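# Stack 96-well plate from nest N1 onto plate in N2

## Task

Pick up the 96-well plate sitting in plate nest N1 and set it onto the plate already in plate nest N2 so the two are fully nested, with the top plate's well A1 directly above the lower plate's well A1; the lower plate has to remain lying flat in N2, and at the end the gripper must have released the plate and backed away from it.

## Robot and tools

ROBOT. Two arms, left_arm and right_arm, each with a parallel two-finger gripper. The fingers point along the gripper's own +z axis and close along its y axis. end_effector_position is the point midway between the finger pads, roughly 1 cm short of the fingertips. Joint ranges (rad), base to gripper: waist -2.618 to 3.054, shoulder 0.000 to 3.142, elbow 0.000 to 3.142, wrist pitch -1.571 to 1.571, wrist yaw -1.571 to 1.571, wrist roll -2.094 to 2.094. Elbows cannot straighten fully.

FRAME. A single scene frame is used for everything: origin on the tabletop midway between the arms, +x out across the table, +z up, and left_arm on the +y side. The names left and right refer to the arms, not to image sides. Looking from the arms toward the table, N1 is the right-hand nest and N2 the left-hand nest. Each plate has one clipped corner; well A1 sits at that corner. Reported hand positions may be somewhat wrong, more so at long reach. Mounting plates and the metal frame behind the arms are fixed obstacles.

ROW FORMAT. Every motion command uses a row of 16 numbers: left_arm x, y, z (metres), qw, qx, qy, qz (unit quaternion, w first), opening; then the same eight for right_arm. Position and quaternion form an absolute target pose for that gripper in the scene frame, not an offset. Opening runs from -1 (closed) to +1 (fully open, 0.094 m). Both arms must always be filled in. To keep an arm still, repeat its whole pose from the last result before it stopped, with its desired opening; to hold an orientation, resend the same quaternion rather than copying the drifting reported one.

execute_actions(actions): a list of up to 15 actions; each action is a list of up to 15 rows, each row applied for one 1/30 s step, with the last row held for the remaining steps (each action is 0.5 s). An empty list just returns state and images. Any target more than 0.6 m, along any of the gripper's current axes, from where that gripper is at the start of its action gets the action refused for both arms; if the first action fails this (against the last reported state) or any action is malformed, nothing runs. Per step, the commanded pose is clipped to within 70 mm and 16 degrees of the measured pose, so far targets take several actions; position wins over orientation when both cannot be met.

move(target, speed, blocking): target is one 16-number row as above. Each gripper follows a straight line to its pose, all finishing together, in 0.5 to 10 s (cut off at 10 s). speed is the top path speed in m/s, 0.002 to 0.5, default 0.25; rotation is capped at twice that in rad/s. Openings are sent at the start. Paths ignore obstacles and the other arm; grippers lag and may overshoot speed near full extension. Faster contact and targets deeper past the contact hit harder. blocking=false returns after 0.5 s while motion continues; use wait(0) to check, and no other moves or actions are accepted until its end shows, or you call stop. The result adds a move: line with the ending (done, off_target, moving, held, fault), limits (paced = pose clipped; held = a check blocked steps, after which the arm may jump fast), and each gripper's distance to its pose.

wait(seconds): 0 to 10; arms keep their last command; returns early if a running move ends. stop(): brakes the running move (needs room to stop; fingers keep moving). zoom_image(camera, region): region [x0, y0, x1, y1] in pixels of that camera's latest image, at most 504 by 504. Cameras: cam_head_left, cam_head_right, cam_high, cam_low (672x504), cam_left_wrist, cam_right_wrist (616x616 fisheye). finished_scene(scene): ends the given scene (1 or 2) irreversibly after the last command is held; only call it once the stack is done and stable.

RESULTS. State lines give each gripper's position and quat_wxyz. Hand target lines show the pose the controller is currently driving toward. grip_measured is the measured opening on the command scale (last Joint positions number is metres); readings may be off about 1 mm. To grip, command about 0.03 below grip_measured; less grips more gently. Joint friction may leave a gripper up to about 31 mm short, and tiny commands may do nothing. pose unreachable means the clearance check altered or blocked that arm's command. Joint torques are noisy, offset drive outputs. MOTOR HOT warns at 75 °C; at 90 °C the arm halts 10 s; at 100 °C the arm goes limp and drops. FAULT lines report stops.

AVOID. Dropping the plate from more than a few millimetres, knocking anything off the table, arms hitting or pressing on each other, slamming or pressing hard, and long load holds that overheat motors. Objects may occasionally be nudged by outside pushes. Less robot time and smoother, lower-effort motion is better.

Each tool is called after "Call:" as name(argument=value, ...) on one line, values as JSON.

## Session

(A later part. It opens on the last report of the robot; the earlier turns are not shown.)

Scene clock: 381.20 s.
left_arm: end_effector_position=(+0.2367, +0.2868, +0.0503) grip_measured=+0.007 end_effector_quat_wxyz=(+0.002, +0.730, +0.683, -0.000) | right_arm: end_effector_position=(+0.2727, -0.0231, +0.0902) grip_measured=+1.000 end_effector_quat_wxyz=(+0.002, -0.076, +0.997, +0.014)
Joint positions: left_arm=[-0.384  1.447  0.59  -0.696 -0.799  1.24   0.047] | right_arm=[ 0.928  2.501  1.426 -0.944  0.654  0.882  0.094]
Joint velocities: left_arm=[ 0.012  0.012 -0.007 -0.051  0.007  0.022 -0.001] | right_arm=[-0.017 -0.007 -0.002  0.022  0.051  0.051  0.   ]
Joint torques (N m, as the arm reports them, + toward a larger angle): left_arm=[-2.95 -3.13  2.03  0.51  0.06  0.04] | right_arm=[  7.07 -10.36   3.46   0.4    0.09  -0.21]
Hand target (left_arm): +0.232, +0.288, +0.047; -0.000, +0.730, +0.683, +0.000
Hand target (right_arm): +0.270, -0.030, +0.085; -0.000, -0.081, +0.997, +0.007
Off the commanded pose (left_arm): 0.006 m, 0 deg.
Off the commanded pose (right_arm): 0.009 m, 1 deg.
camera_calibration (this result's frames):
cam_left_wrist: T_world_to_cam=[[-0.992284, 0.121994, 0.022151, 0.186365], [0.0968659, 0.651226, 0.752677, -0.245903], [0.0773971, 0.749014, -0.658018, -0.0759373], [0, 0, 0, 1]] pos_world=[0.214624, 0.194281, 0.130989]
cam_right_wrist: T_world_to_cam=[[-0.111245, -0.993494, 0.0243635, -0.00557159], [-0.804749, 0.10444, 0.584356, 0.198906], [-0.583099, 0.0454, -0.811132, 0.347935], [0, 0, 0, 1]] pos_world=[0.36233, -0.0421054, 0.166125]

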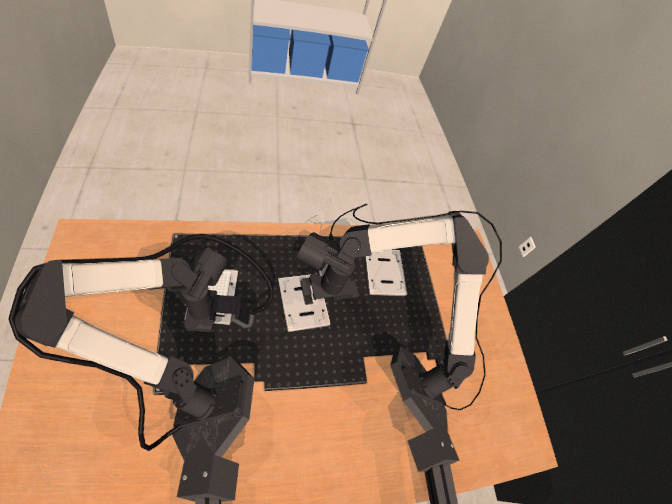

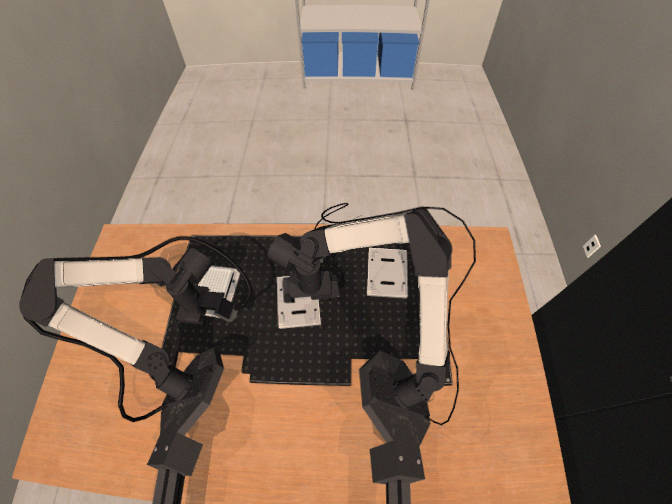

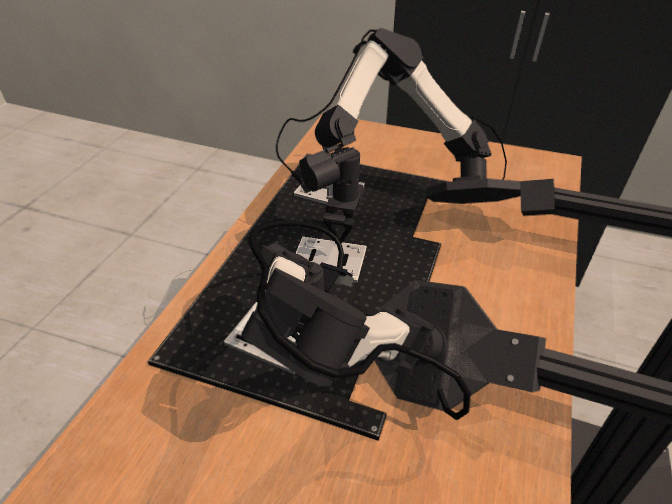

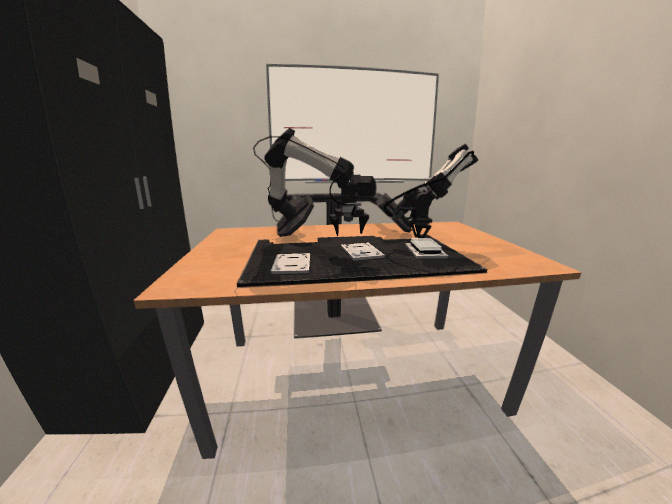

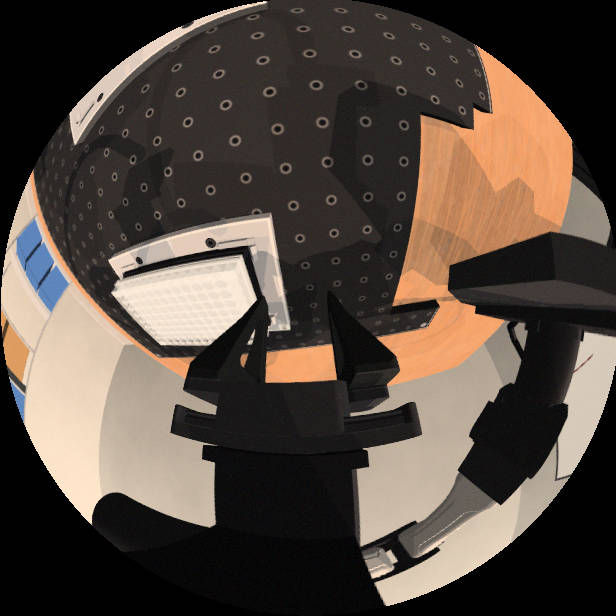

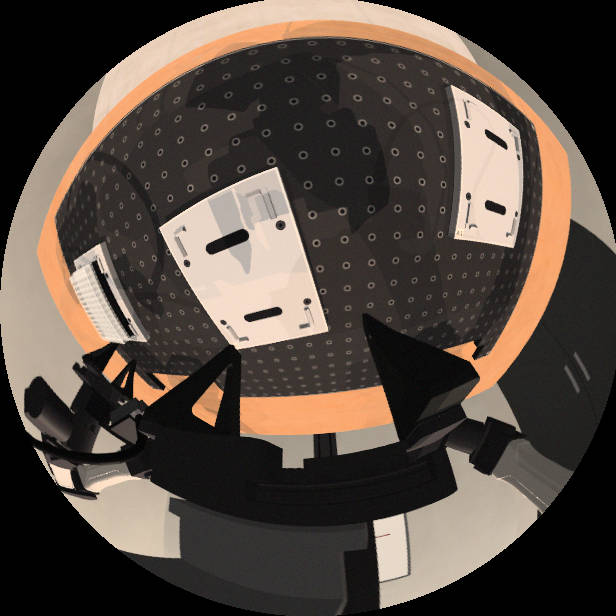

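Call:
execute_actions(actions=[[[0.232,0.288,0.047,0,0.73,0.683,0,0.04,0.27,-0.03,0.085,0,-0.081,0.997,0.007,1]],[[0.232,0.288,0.047,0,0.73,0.683,0,0.07,0.27,-0.03,0.085,0,-0.081,0.997,0.007,1]]])

Call:
zoom_image(camera="cam_right_wrist", region=[50,235,165,350])

Call:
move(target=[0.228,0.288,0.11,0,0.73,0.683,0,-0.5,0.27,-0.03,0.085,0,-0.081,0.997,0.007,1], speed=0.08)

Call:
move(target=[0.375,0.277,0.095,0.004,0.045,0.999,0,1,0.27,-0.03,0.085,0,-0.081,0.997,0.007,1])

Call:
zoom_image(camera="cam_left_wrist", region=[210,190,380,350])

Call:
zoom_image(camera="cam_high", region=[220,315,330,380])

Scene clock: 390.63 s.
left_arm: end_effector_position=(+0.2367, +0.2868, +0.0503) grip_measured=+0.067 end_effector_quat_wxyz=(+0.002, +0.730, +0.683, -0.000) | right_arm: end_effector_position=(+0.2727, -0.0231, +0.0902) grip_measured=+1.000 end_effector_quat_wxyz=(+0.002, -0.076, +0.997, +0.014)
Joint positions: left_arm=[-0.384  1.447  0.59  -0.696 -0.799  1.24   0.05 ] | right_arm=[ 0.928  2.501  1.426 -0.944  0.654  0.882  0.094]
Joint velocities: left_arm=[ 0.007 -0.022 -0.007  0.051 -0.007 -0.007 -0.001] | right_arm=[-0.002 -0.002 -0.012 -0.007  0.051 -0.007  0.   ]
Joint torques (N m, as the arm reports them, + toward a larger angle): left_arm=[-2.94 -3.16  2.05  0.5   0.07  0.05] | right_arm=[  7.09 -10.36   3.45   0.4    0.09  -0.21]
Hand target (left_arm): +0.232, +0.288, +0.047; -0.000, +0.730, +0.683, +0.000
Hand target (right_arm): +0.270, -0.030, +0.085; -0.000, -0.081, +0.997, +0.007
Off the commanded pose (left_arm): 0.006 m, 0 deg.
Off the commanded pose (right_arm): 0.009 m, 1 deg.
camera_calibration (this result's frames):
cam_left_wrist: T_world_to_cam=[[-0.992284, 0.121994, 0.022151, 0.186365], [0.0968659, 0.651226, 0.752677, -0.245903], [0.0773971, 0.749014, -0.658018, -0.0759373], [0, 0, 0, 1]] pos_world=[0.214624, 0.194281, 0.130989]
cam_right_wrist: T_world_to_cam=[[-0.111245, -0.993494, 0.0243635, -0.00557159], [-0.804749, 0.10444, 0.584356, 0.198906], [-0.583099, 0.0454, -0.811132, 0.347935], [0, 0, 0, 1]] pos_world=[0.36233, -0.0421054, 0.166125]

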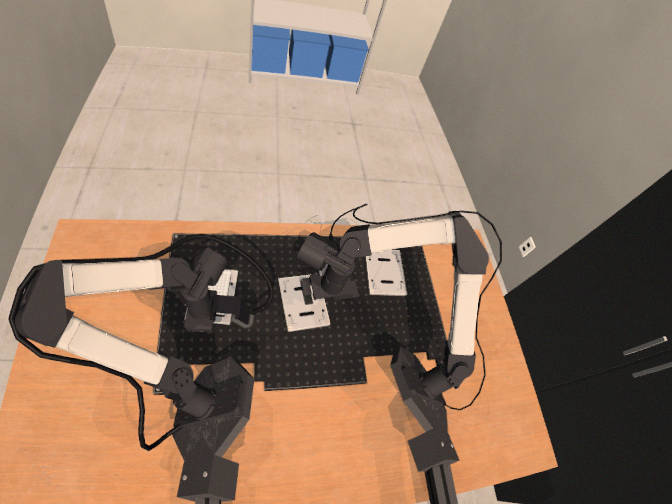

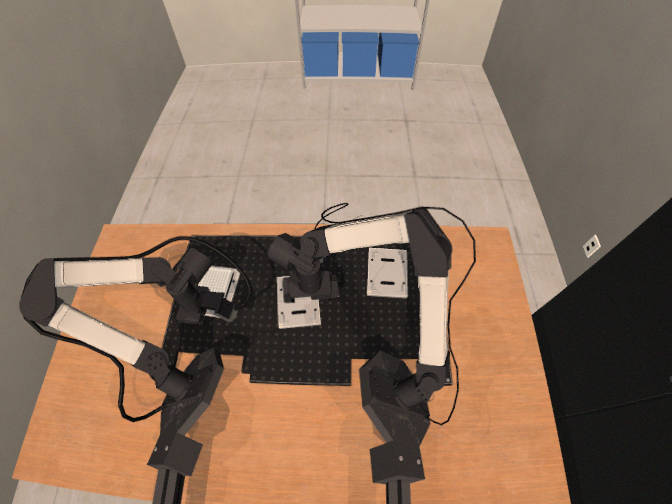

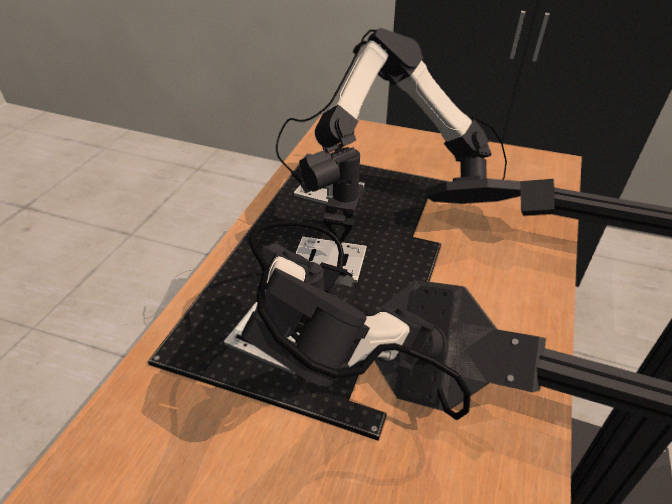

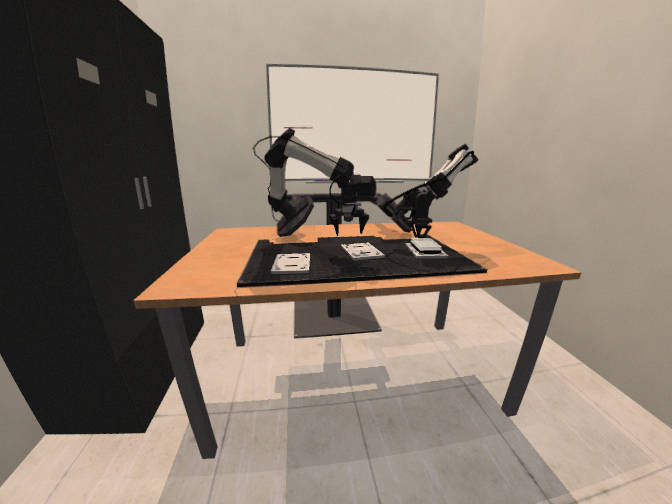

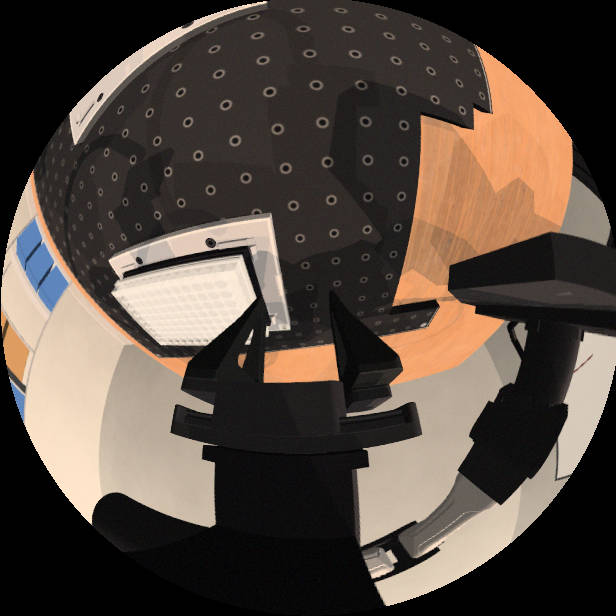

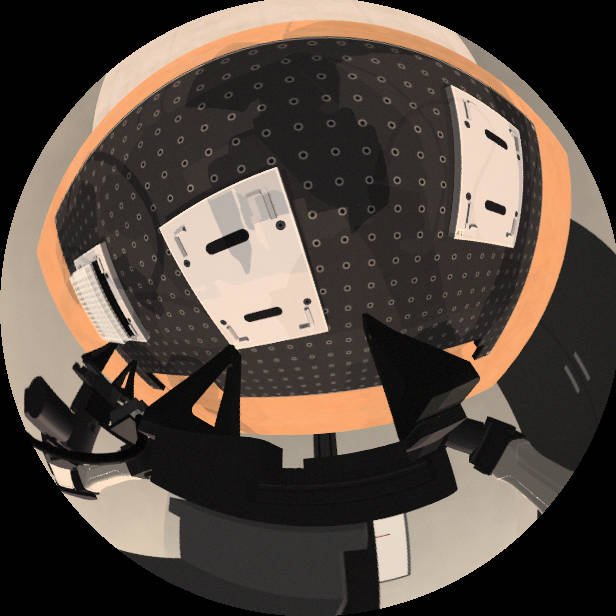

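Region (50, 235, 165, 350) of cam_right_wrist's 616x616 image, scaled by 4.383, with more detail than that image has.

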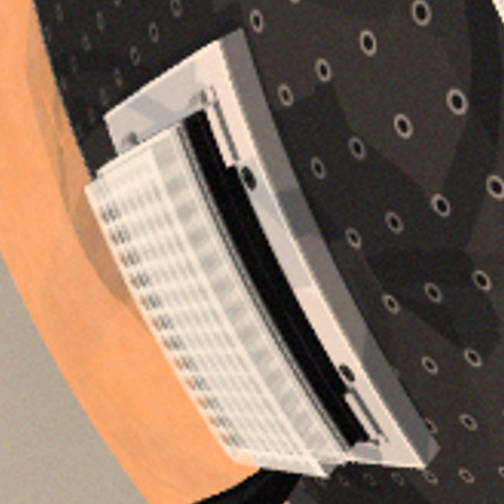

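Scene clock: 392.00 s.
left_arm: end_effector_position=(+0.2229, +0.2873, +0.1026) grip_measured=-0.497 end_effector_quat_wxyz=(-0.006, +0.737, +0.676, +0.002) | right_arm: end_effector_position=(+0.2727, -0.0231, +0.0902) grip_measured=+1.000 end_effector_quat_wxyz=(+0.002, -0.076, +0.997, +0.014)
Joint positions: left_arm=[-0.61   1.421  0.706 -1.086 -0.783  0.926  0.024] | right_arm=[ 0.928  2.501  1.426 -0.944  0.654  0.882  0.094]
Joint velocities: left_arm=[ 0.007 -0.002  0.012  0.007 -0.081 -0.095 -0.   ] | right_arm=[ 0.007  0.017  0.002 -0.007 -0.051  0.007  0.   ]
Joint torques (N m, as the arm reports them, + toward a larger angle): left_arm=[-4.21 -2.66  6.4   0.08  0.16 -0.11] | right_arm=[  7.08 -10.36   3.46   0.4    0.09  -0.21]
Hand target (left_arm): +0.227, +0.287, +0.109; +0.004, +0.730, +0.683, -0.002
Hand target (right_arm): +0.270, -0.030, +0.085; -0.000, -0.081, +0.997, +0.007
Off the commanded pose (left_arm): 0.009 m, 1 deg.
Off the commanded pose (right_arm): 0.009 m, 1 deg.
move: done
camera_calibration (this result's frames):
cam_left_wrist: T_world_to_cam=[[-0.989303, 0.142501, 0.0311934, 0.164028], [0.115904, 0.638021, 0.761246, -0.285653], [0.0885759, 0.756718, -0.647713, -0.046609], [0, 0, 0, 1]] pos_world=[0.19951, 0.194149, 0.182146]
cam_right_wrist: T_world_to_cam=[[-0.111245, -0.993494, 0.0243635, -0.00557159], [-0.804749, 0.10444, 0.584356, 0.198906], [-0.583099, 0.0454, -0.811132, 0.347935], [0, 0, 0, 1]] pos_world=[0.36233, -0.0421054, 0.166125]

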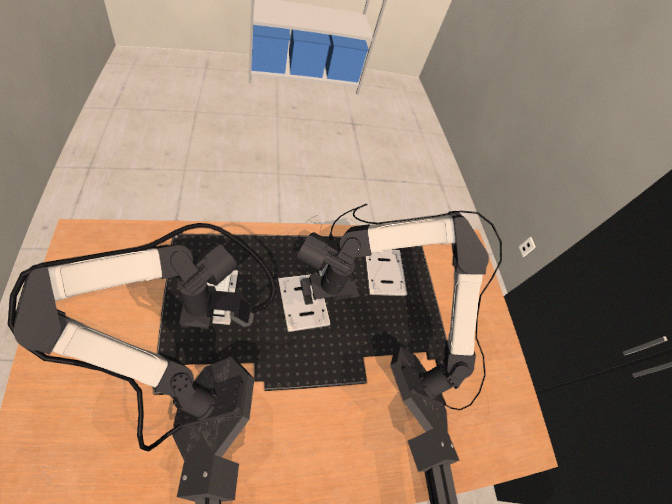

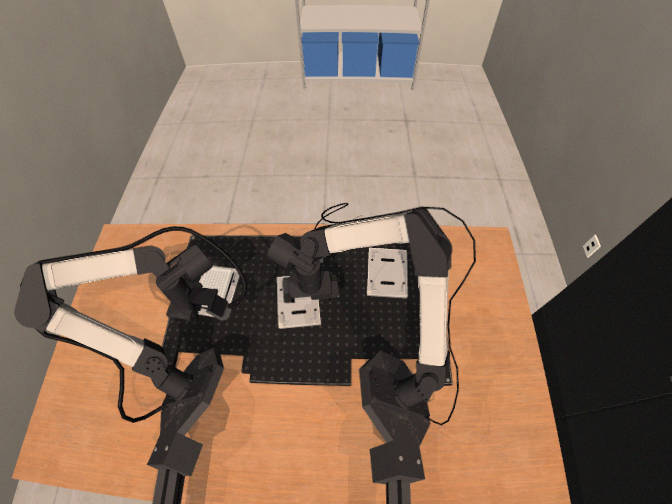

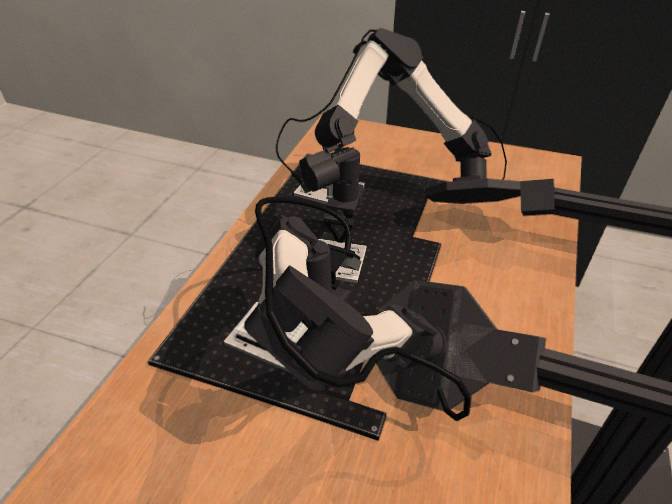

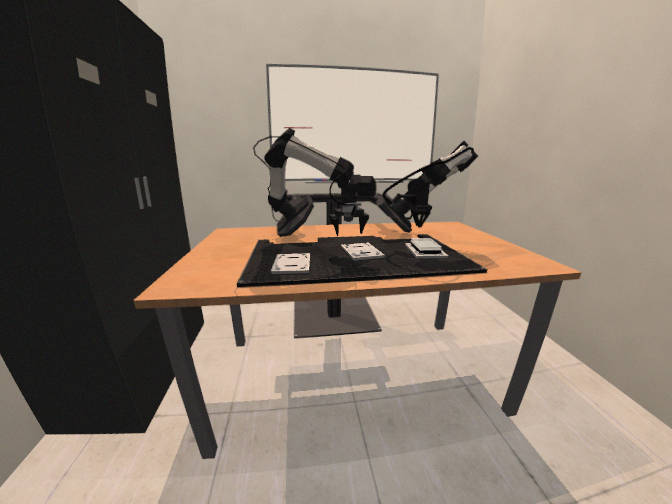

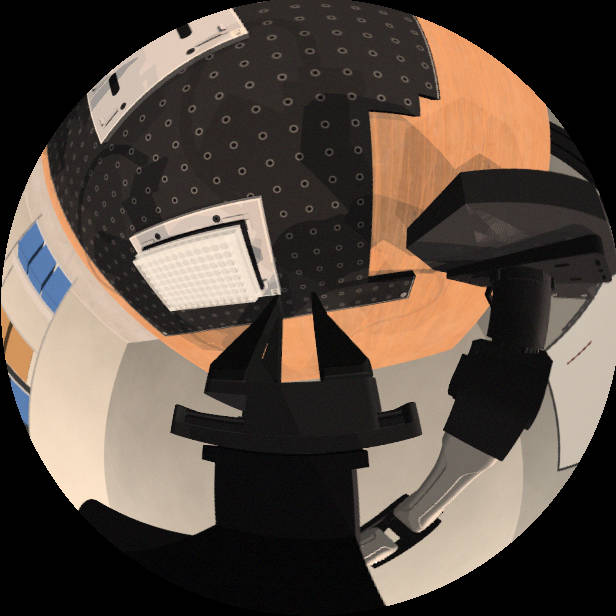

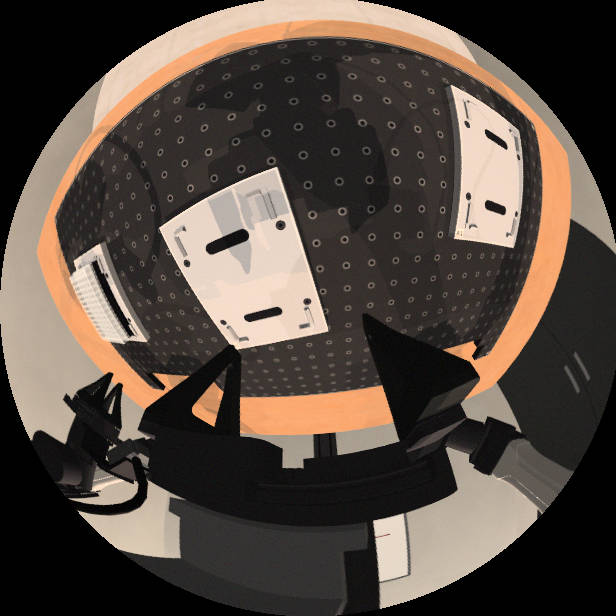

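Scene clock: 395.70 s.
left_arm: end_effector_position=(+0.3695, +0.2773, +0.1002) grip_measured=+1.000 end_effector_quat_wxyz=(+0.004, +0.053, +0.999, -0.002) | right_arm: end_effector_position=(+0.2727, -0.0231, +0.0902) grip_measured=+1.000 end_effector_quat_wxyz=(+0.002, -0.076, +0.997, +0.014)
Joint positions: left_arm=[-0.402  1.787  1.249 -1.023 -0.799 -0.31   0.094] | right_arm=[ 0.928  2.501  1.426 -0.944  0.654  0.882  0.094]
Joint velocities: left_arm=[ 0.012  0.007 -0.007 -0.066  0.022 -0.125  0.   ] | right_arm=[-0.012  0.002 -0.002 -0.007  0.022 -0.066  0.   ]
Joint torques (N m, as the arm reports them, + toward a larger angle): left_arm=[-6.13 -3.62  6.34  0.34 -0.15 -0.13] | right_arm=[  7.07 -10.36   3.45   0.4    0.09  -0.21]
Hand target (left_arm): +0.375, +0.278, +0.098; +0.003, +0.045, +0.999, +0.004
Hand target (right_arm): +0.270, -0.030, +0.085; -0.000, -0.081, +0.997, +0.007
Off the commanded pose (left_arm): 0.008 m, 1 deg.
Off the commanded pose (right_arm): 0.009 m, 1 deg.
move: done
camera_calibration (this result's frames):
cam_left_wrist: T_world_to_cam=[[-0.162298, -0.986331, 0.0284633, 0.318241], [-0.650987, 0.128706, 0.748098, 0.131486], [-0.741536, 0.102886, -0.662977, 0.436006], [0, 0, 0, 1]] pos_world=[0.460559, 0.252109, 0.18164]
cam_right_wrist: T_world_to_cam=[[-0.111245, -0.993494, 0.0243635, -0.00557159], [-0.804749, 0.10444, 0.584356, 0.198906], [-0.583099, 0.0454, -0.811132, 0.347935], [0, 0, 0, 1]] pos_world=[0.36233, -0.0421054, 0.166125]

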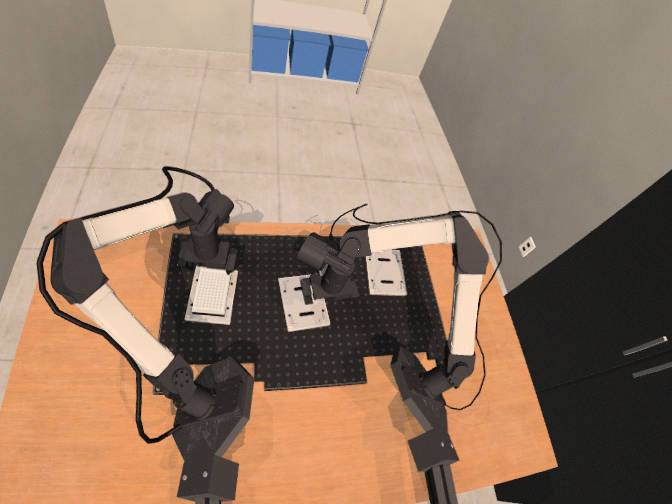

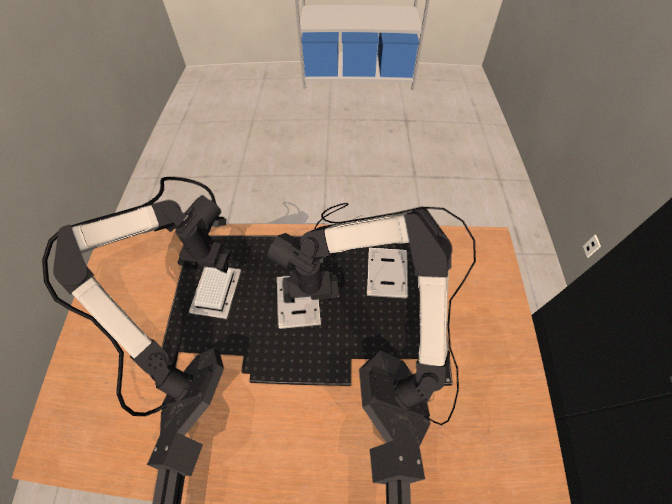

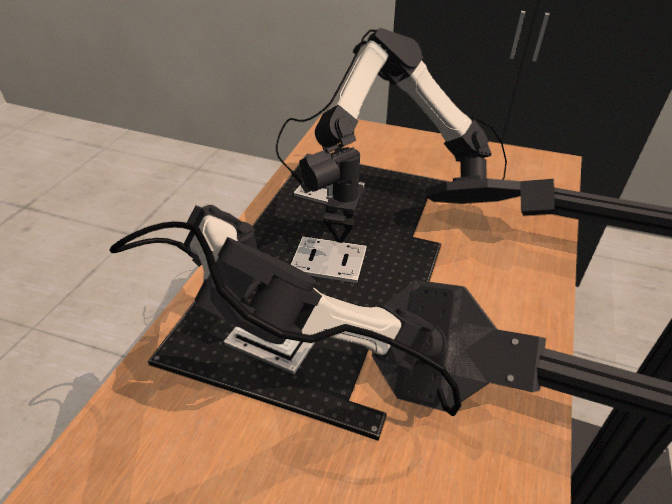

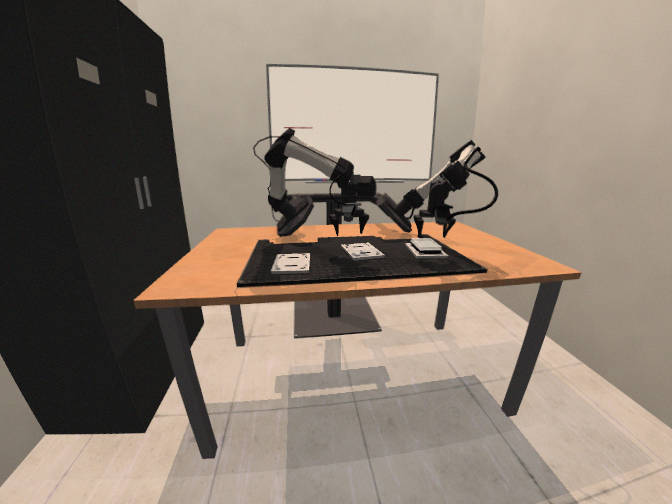

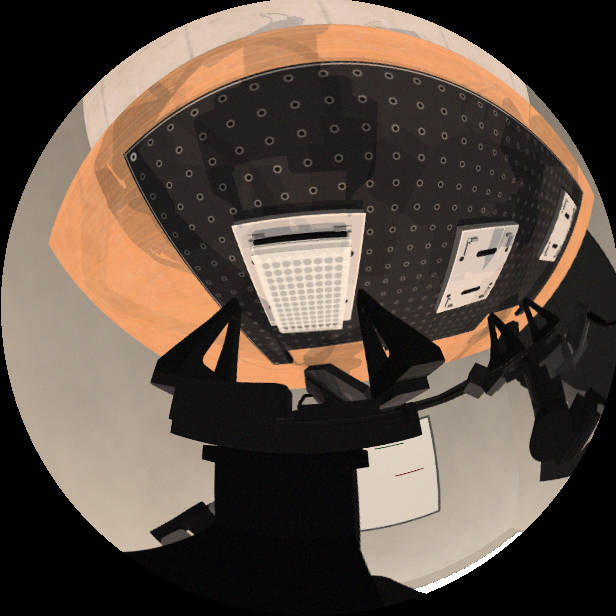

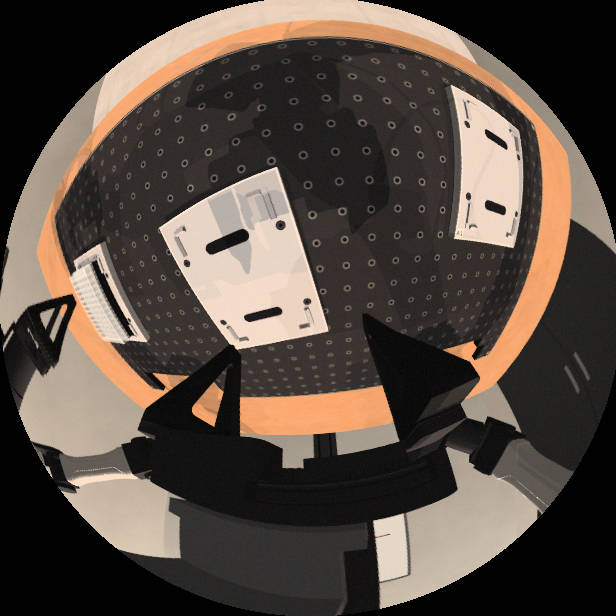

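Region (210, 190, 380, 350) of cam_left_wrist's 616x616 image, scaled by 2.965, with more detail than that image has; it fills the top 474 rows of this view, and the rest is white.

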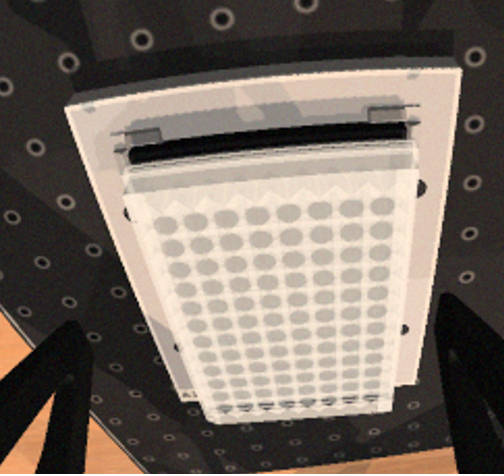

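Region (220, 315, 330, 380) of cam_high's 672x504 image, scaled by 4.582, with more detail than that image has; it fills the top 298 rows of this view, and the rest is white.

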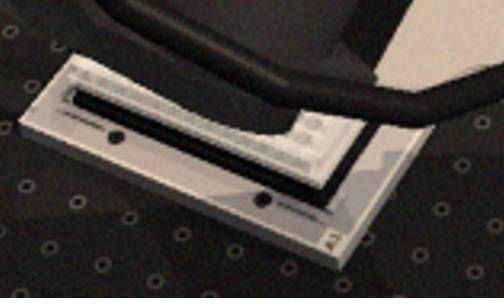

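Call:
move(target=[0.350,0.272,0.062,0.004,0.045,0.999,0,1,0.27,-0.03,0.085,0,-0.081,0.997,0.007,1], speed=0.04)

Call:
move(target=[0.348,0.271,0.046,0.004,0.045,0.999,0,1,0.27,-0.03,0.085,0,-0.081,0.997,0.007,1], speed=0.02)

Call:
zoom_image(camera="cam_left_wrist", region=[200,190,400,370])

Scene clock: 403.87 s.
left_arm: end_effector_position=(+0.3533, +0.2697, +0.0643) grip_measured=+1.000 end_effector_quat_wxyz=(+0.002, +0.046, +0.999, -0.001) | right_arm: end_effector_position=(+0.2727, -0.0231, +0.0902) grip_measured=+1.000 end_effector_quat_wxyz=(+0.002, -0.076, +0.997, +0.014)
Joint positions: left_arm=[-0.35   1.787  1.099 -0.828 -0.799 -0.256  0.094] | right_arm=[ 0.928  2.501  1.426 -0.944  0.654  0.882  0.094]
Joint velocities: left_arm=[-0.002  0.012 -0.022  0.095 -0.007  0.007  0.   ] | right_arm=[-0.002  0.007 -0.012 -0.051 -0.051  0.022  0.   ]
Joint torques (N m, as the arm reports them, + toward a larger angle): left_arm=[-5.94 -5.91  2.46  0.63 -0.08  0.06] | right_arm=[  7.07 -10.37   3.46   0.4    0.09  -0.22]
Hand target (left_arm): +0.351, +0.272, +0.062; +0.003, +0.045, +0.999, +0.001
Hand target (right_arm): +0.270, -0.030, +0.085; -0.000, -0.081, +0.997, +0.007
Off the commanded pose (left_arm): 0.005 m, 0 deg.
Off the commanded pose (right_arm): 0.009 m, 1 deg.
move: done
camera_calibration (this result's frames):
cam_left_wrist: T_world_to_cam=[[-0.147179, -0.988777, 0.0256429, 0.304637], [-0.64926, 0.116135, 0.751648, 0.151322], [-0.74619, 0.0939782, -0.659066, 0.40477], [0, 0, 0, 1]] pos_world=[0.445119, 0.245605, 0.145218]
cam_right_wrist: T_world_to_cam=[[-0.111245, -0.993494, 0.0243635, -0.00557159], [-0.804749, 0.10444, 0.584356, 0.198906], [-0.583099, 0.0454, -0.811132, 0.347935], [0, 0, 0, 1]] pos_world=[0.36233, -0.0421054, 0.166125]

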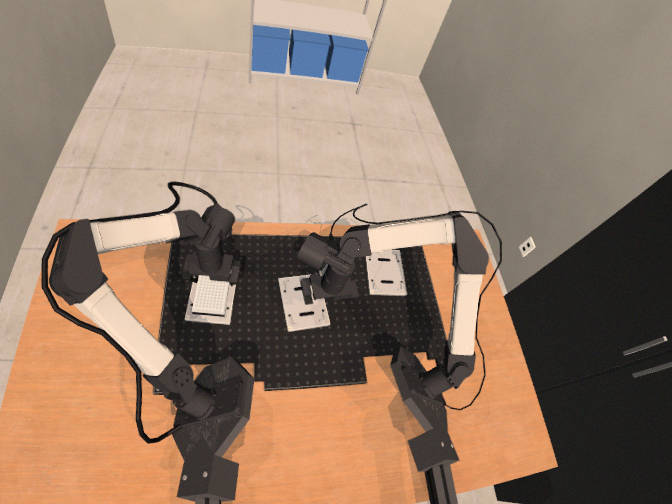

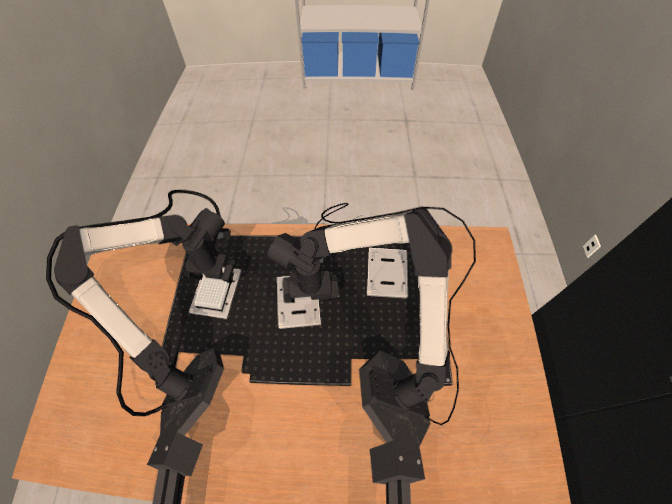

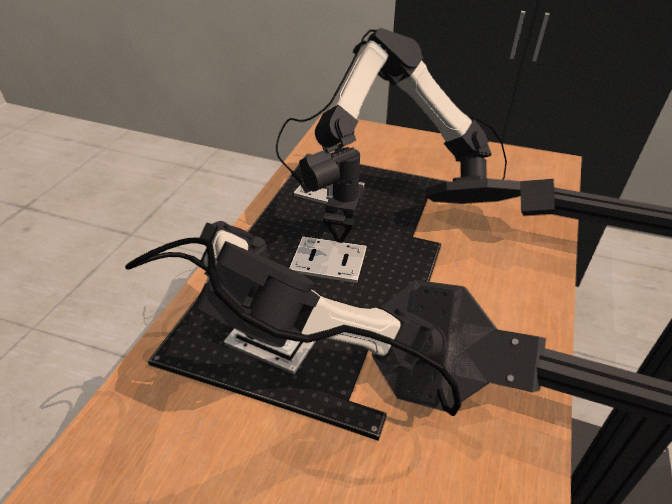

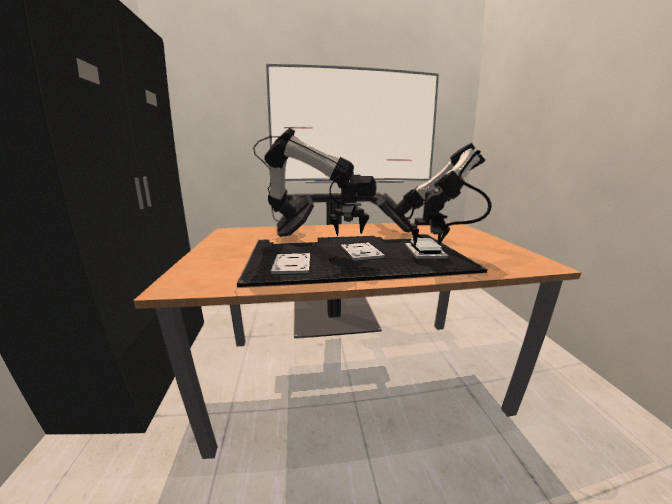

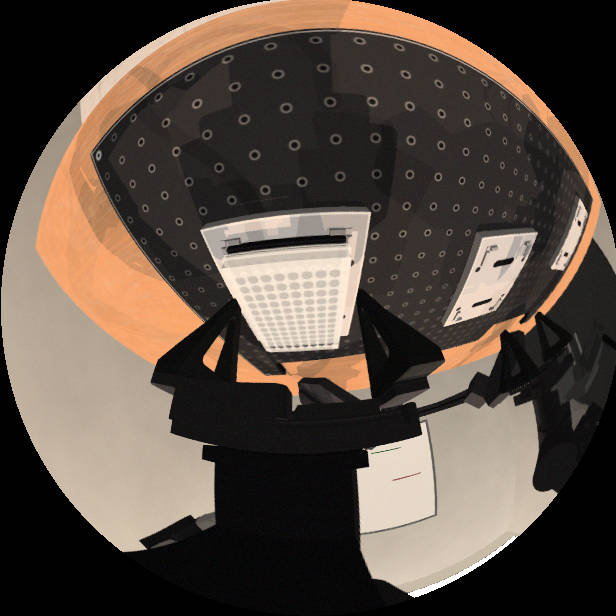

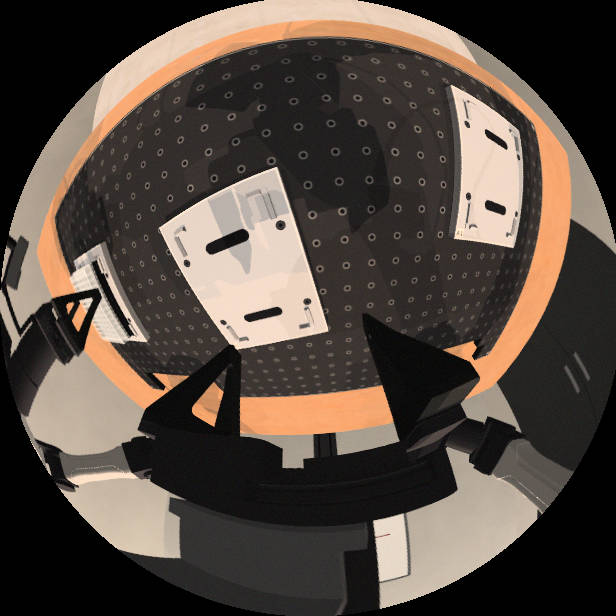

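Scene clock: 405.03 s.
left_arm: end_effector_position=(+0.3520, +0.2711, +0.0505) grip_measured=+1.000 end_effector_quat_wxyz=(+0.005, +0.043, +0.999, -0.000) | right_arm: end_effector_position=(+0.2727, -0.0231, +0.0902) grip_measured=+1.000 end_effector_quat_wxyz=(+0.002, -0.076, +0.997, +0.014)
Joint positions: left_arm=[-0.316  1.787  1.056 -0.744 -0.799 -0.209  0.094] | right_arm=[ 0.928  2.501  1.426 -0.944  0.654  0.882  0.094]
Joint velocities: left_arm=[-0.002 -0.017 -0.002 -0.066 -0.022 -0.022  0.   ] | right_arm=[ 0.012 -0.022 -0.012 -0.022 -0.007 -0.037  0.   ]
Joint torques (N m, as the arm reports them, + toward a larger angle): left_arm=[-5.84 -5.26  2.24  0.64 -0.05  0.05] | right_arm=[  7.08 -10.37   3.44   0.4    0.09  -0.22]
Hand target (left_arm): +0.348, +0.271, +0.046; +0.003, +0.045, +0.999, +0.001
Hand target (right_arm): +0.270, -0.030, +0.085; -0.000, -0.081, +0.997, +0.007
Off the commanded pose (left_arm): 0.006 m, 0 deg.
Off the commanded pose (right_arm): 0.009 m, 1 deg.
move: done
camera_calibration (this result's frames):
cam_left_wrist: T_world_to_cam=[[-0.141684, -0.989618, 0.024106, 0.304516], [-0.654071, 0.111867, 0.748116, 0.163743], [-0.743046, 0.0902292, -0.66313, 0.394714], [0, 0, 0, 1]] pos_world=[0.443535, 0.247423, 0.131907]
cam_right_wrist: T_world_to_cam=[[-0.111245, -0.993494, 0.0243635, -0.00557159], [-0.804749, 0.10444, 0.584356, 0.198906], [-0.583099, 0.0454, -0.811132, 0.347935], [0, 0, 0, 1]] pos_world=[0.36233, -0.0421054, 0.166125]

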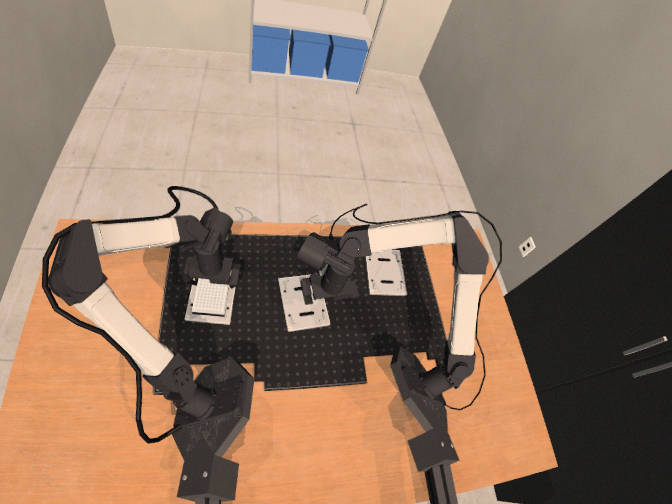

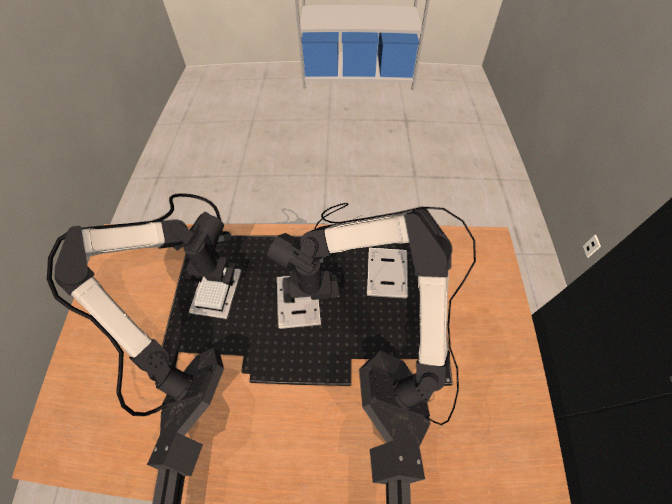

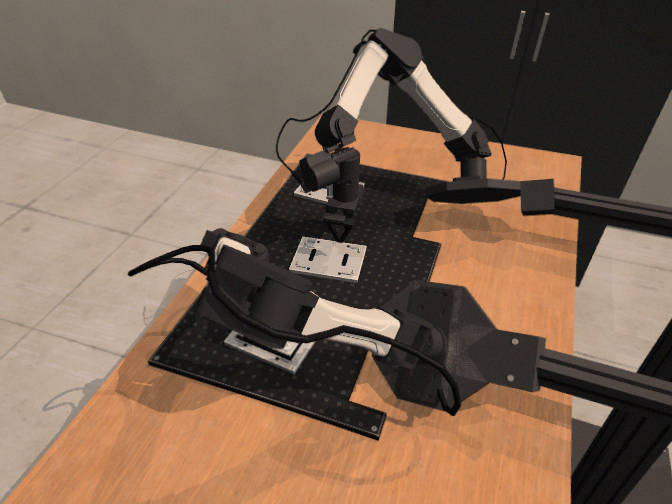

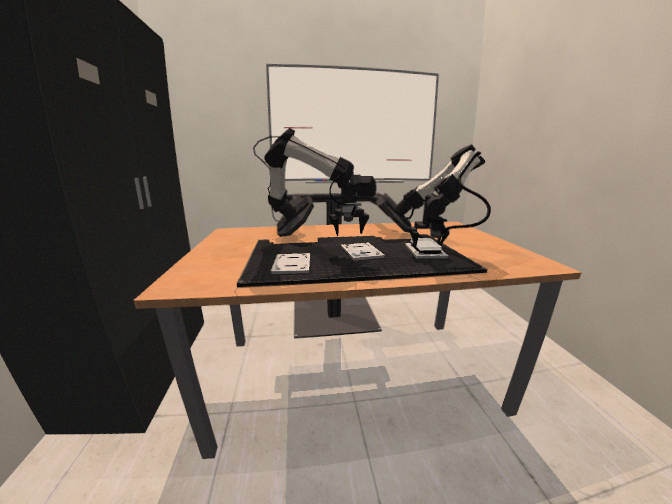

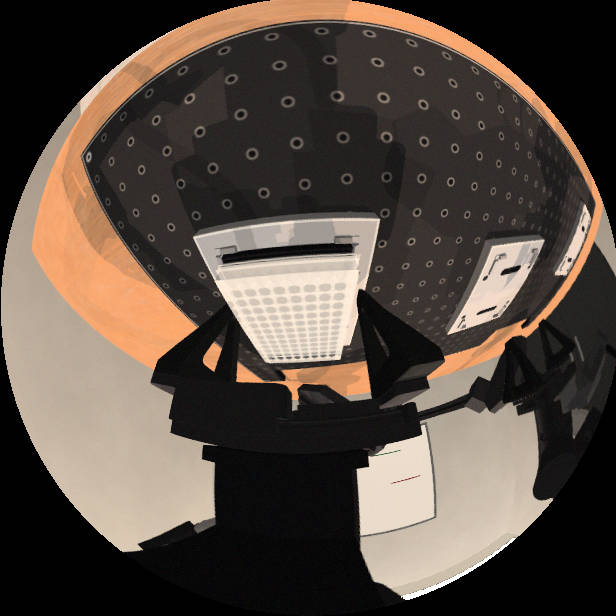

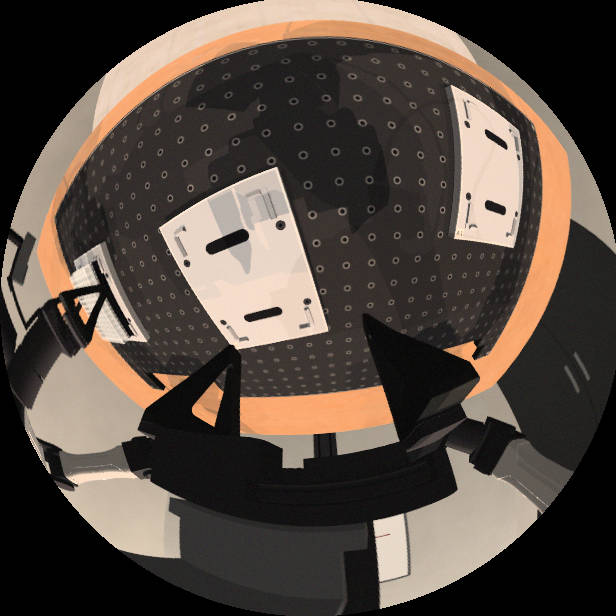

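Region (200, 190, 400, 370) of cam_left_wrist's 616x616 image, scaled by 2.520, with more detail than that image has; it fills the top 454 rows of this view, and the rest is white.

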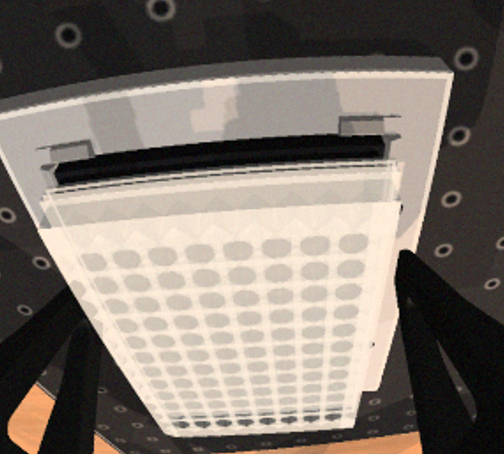

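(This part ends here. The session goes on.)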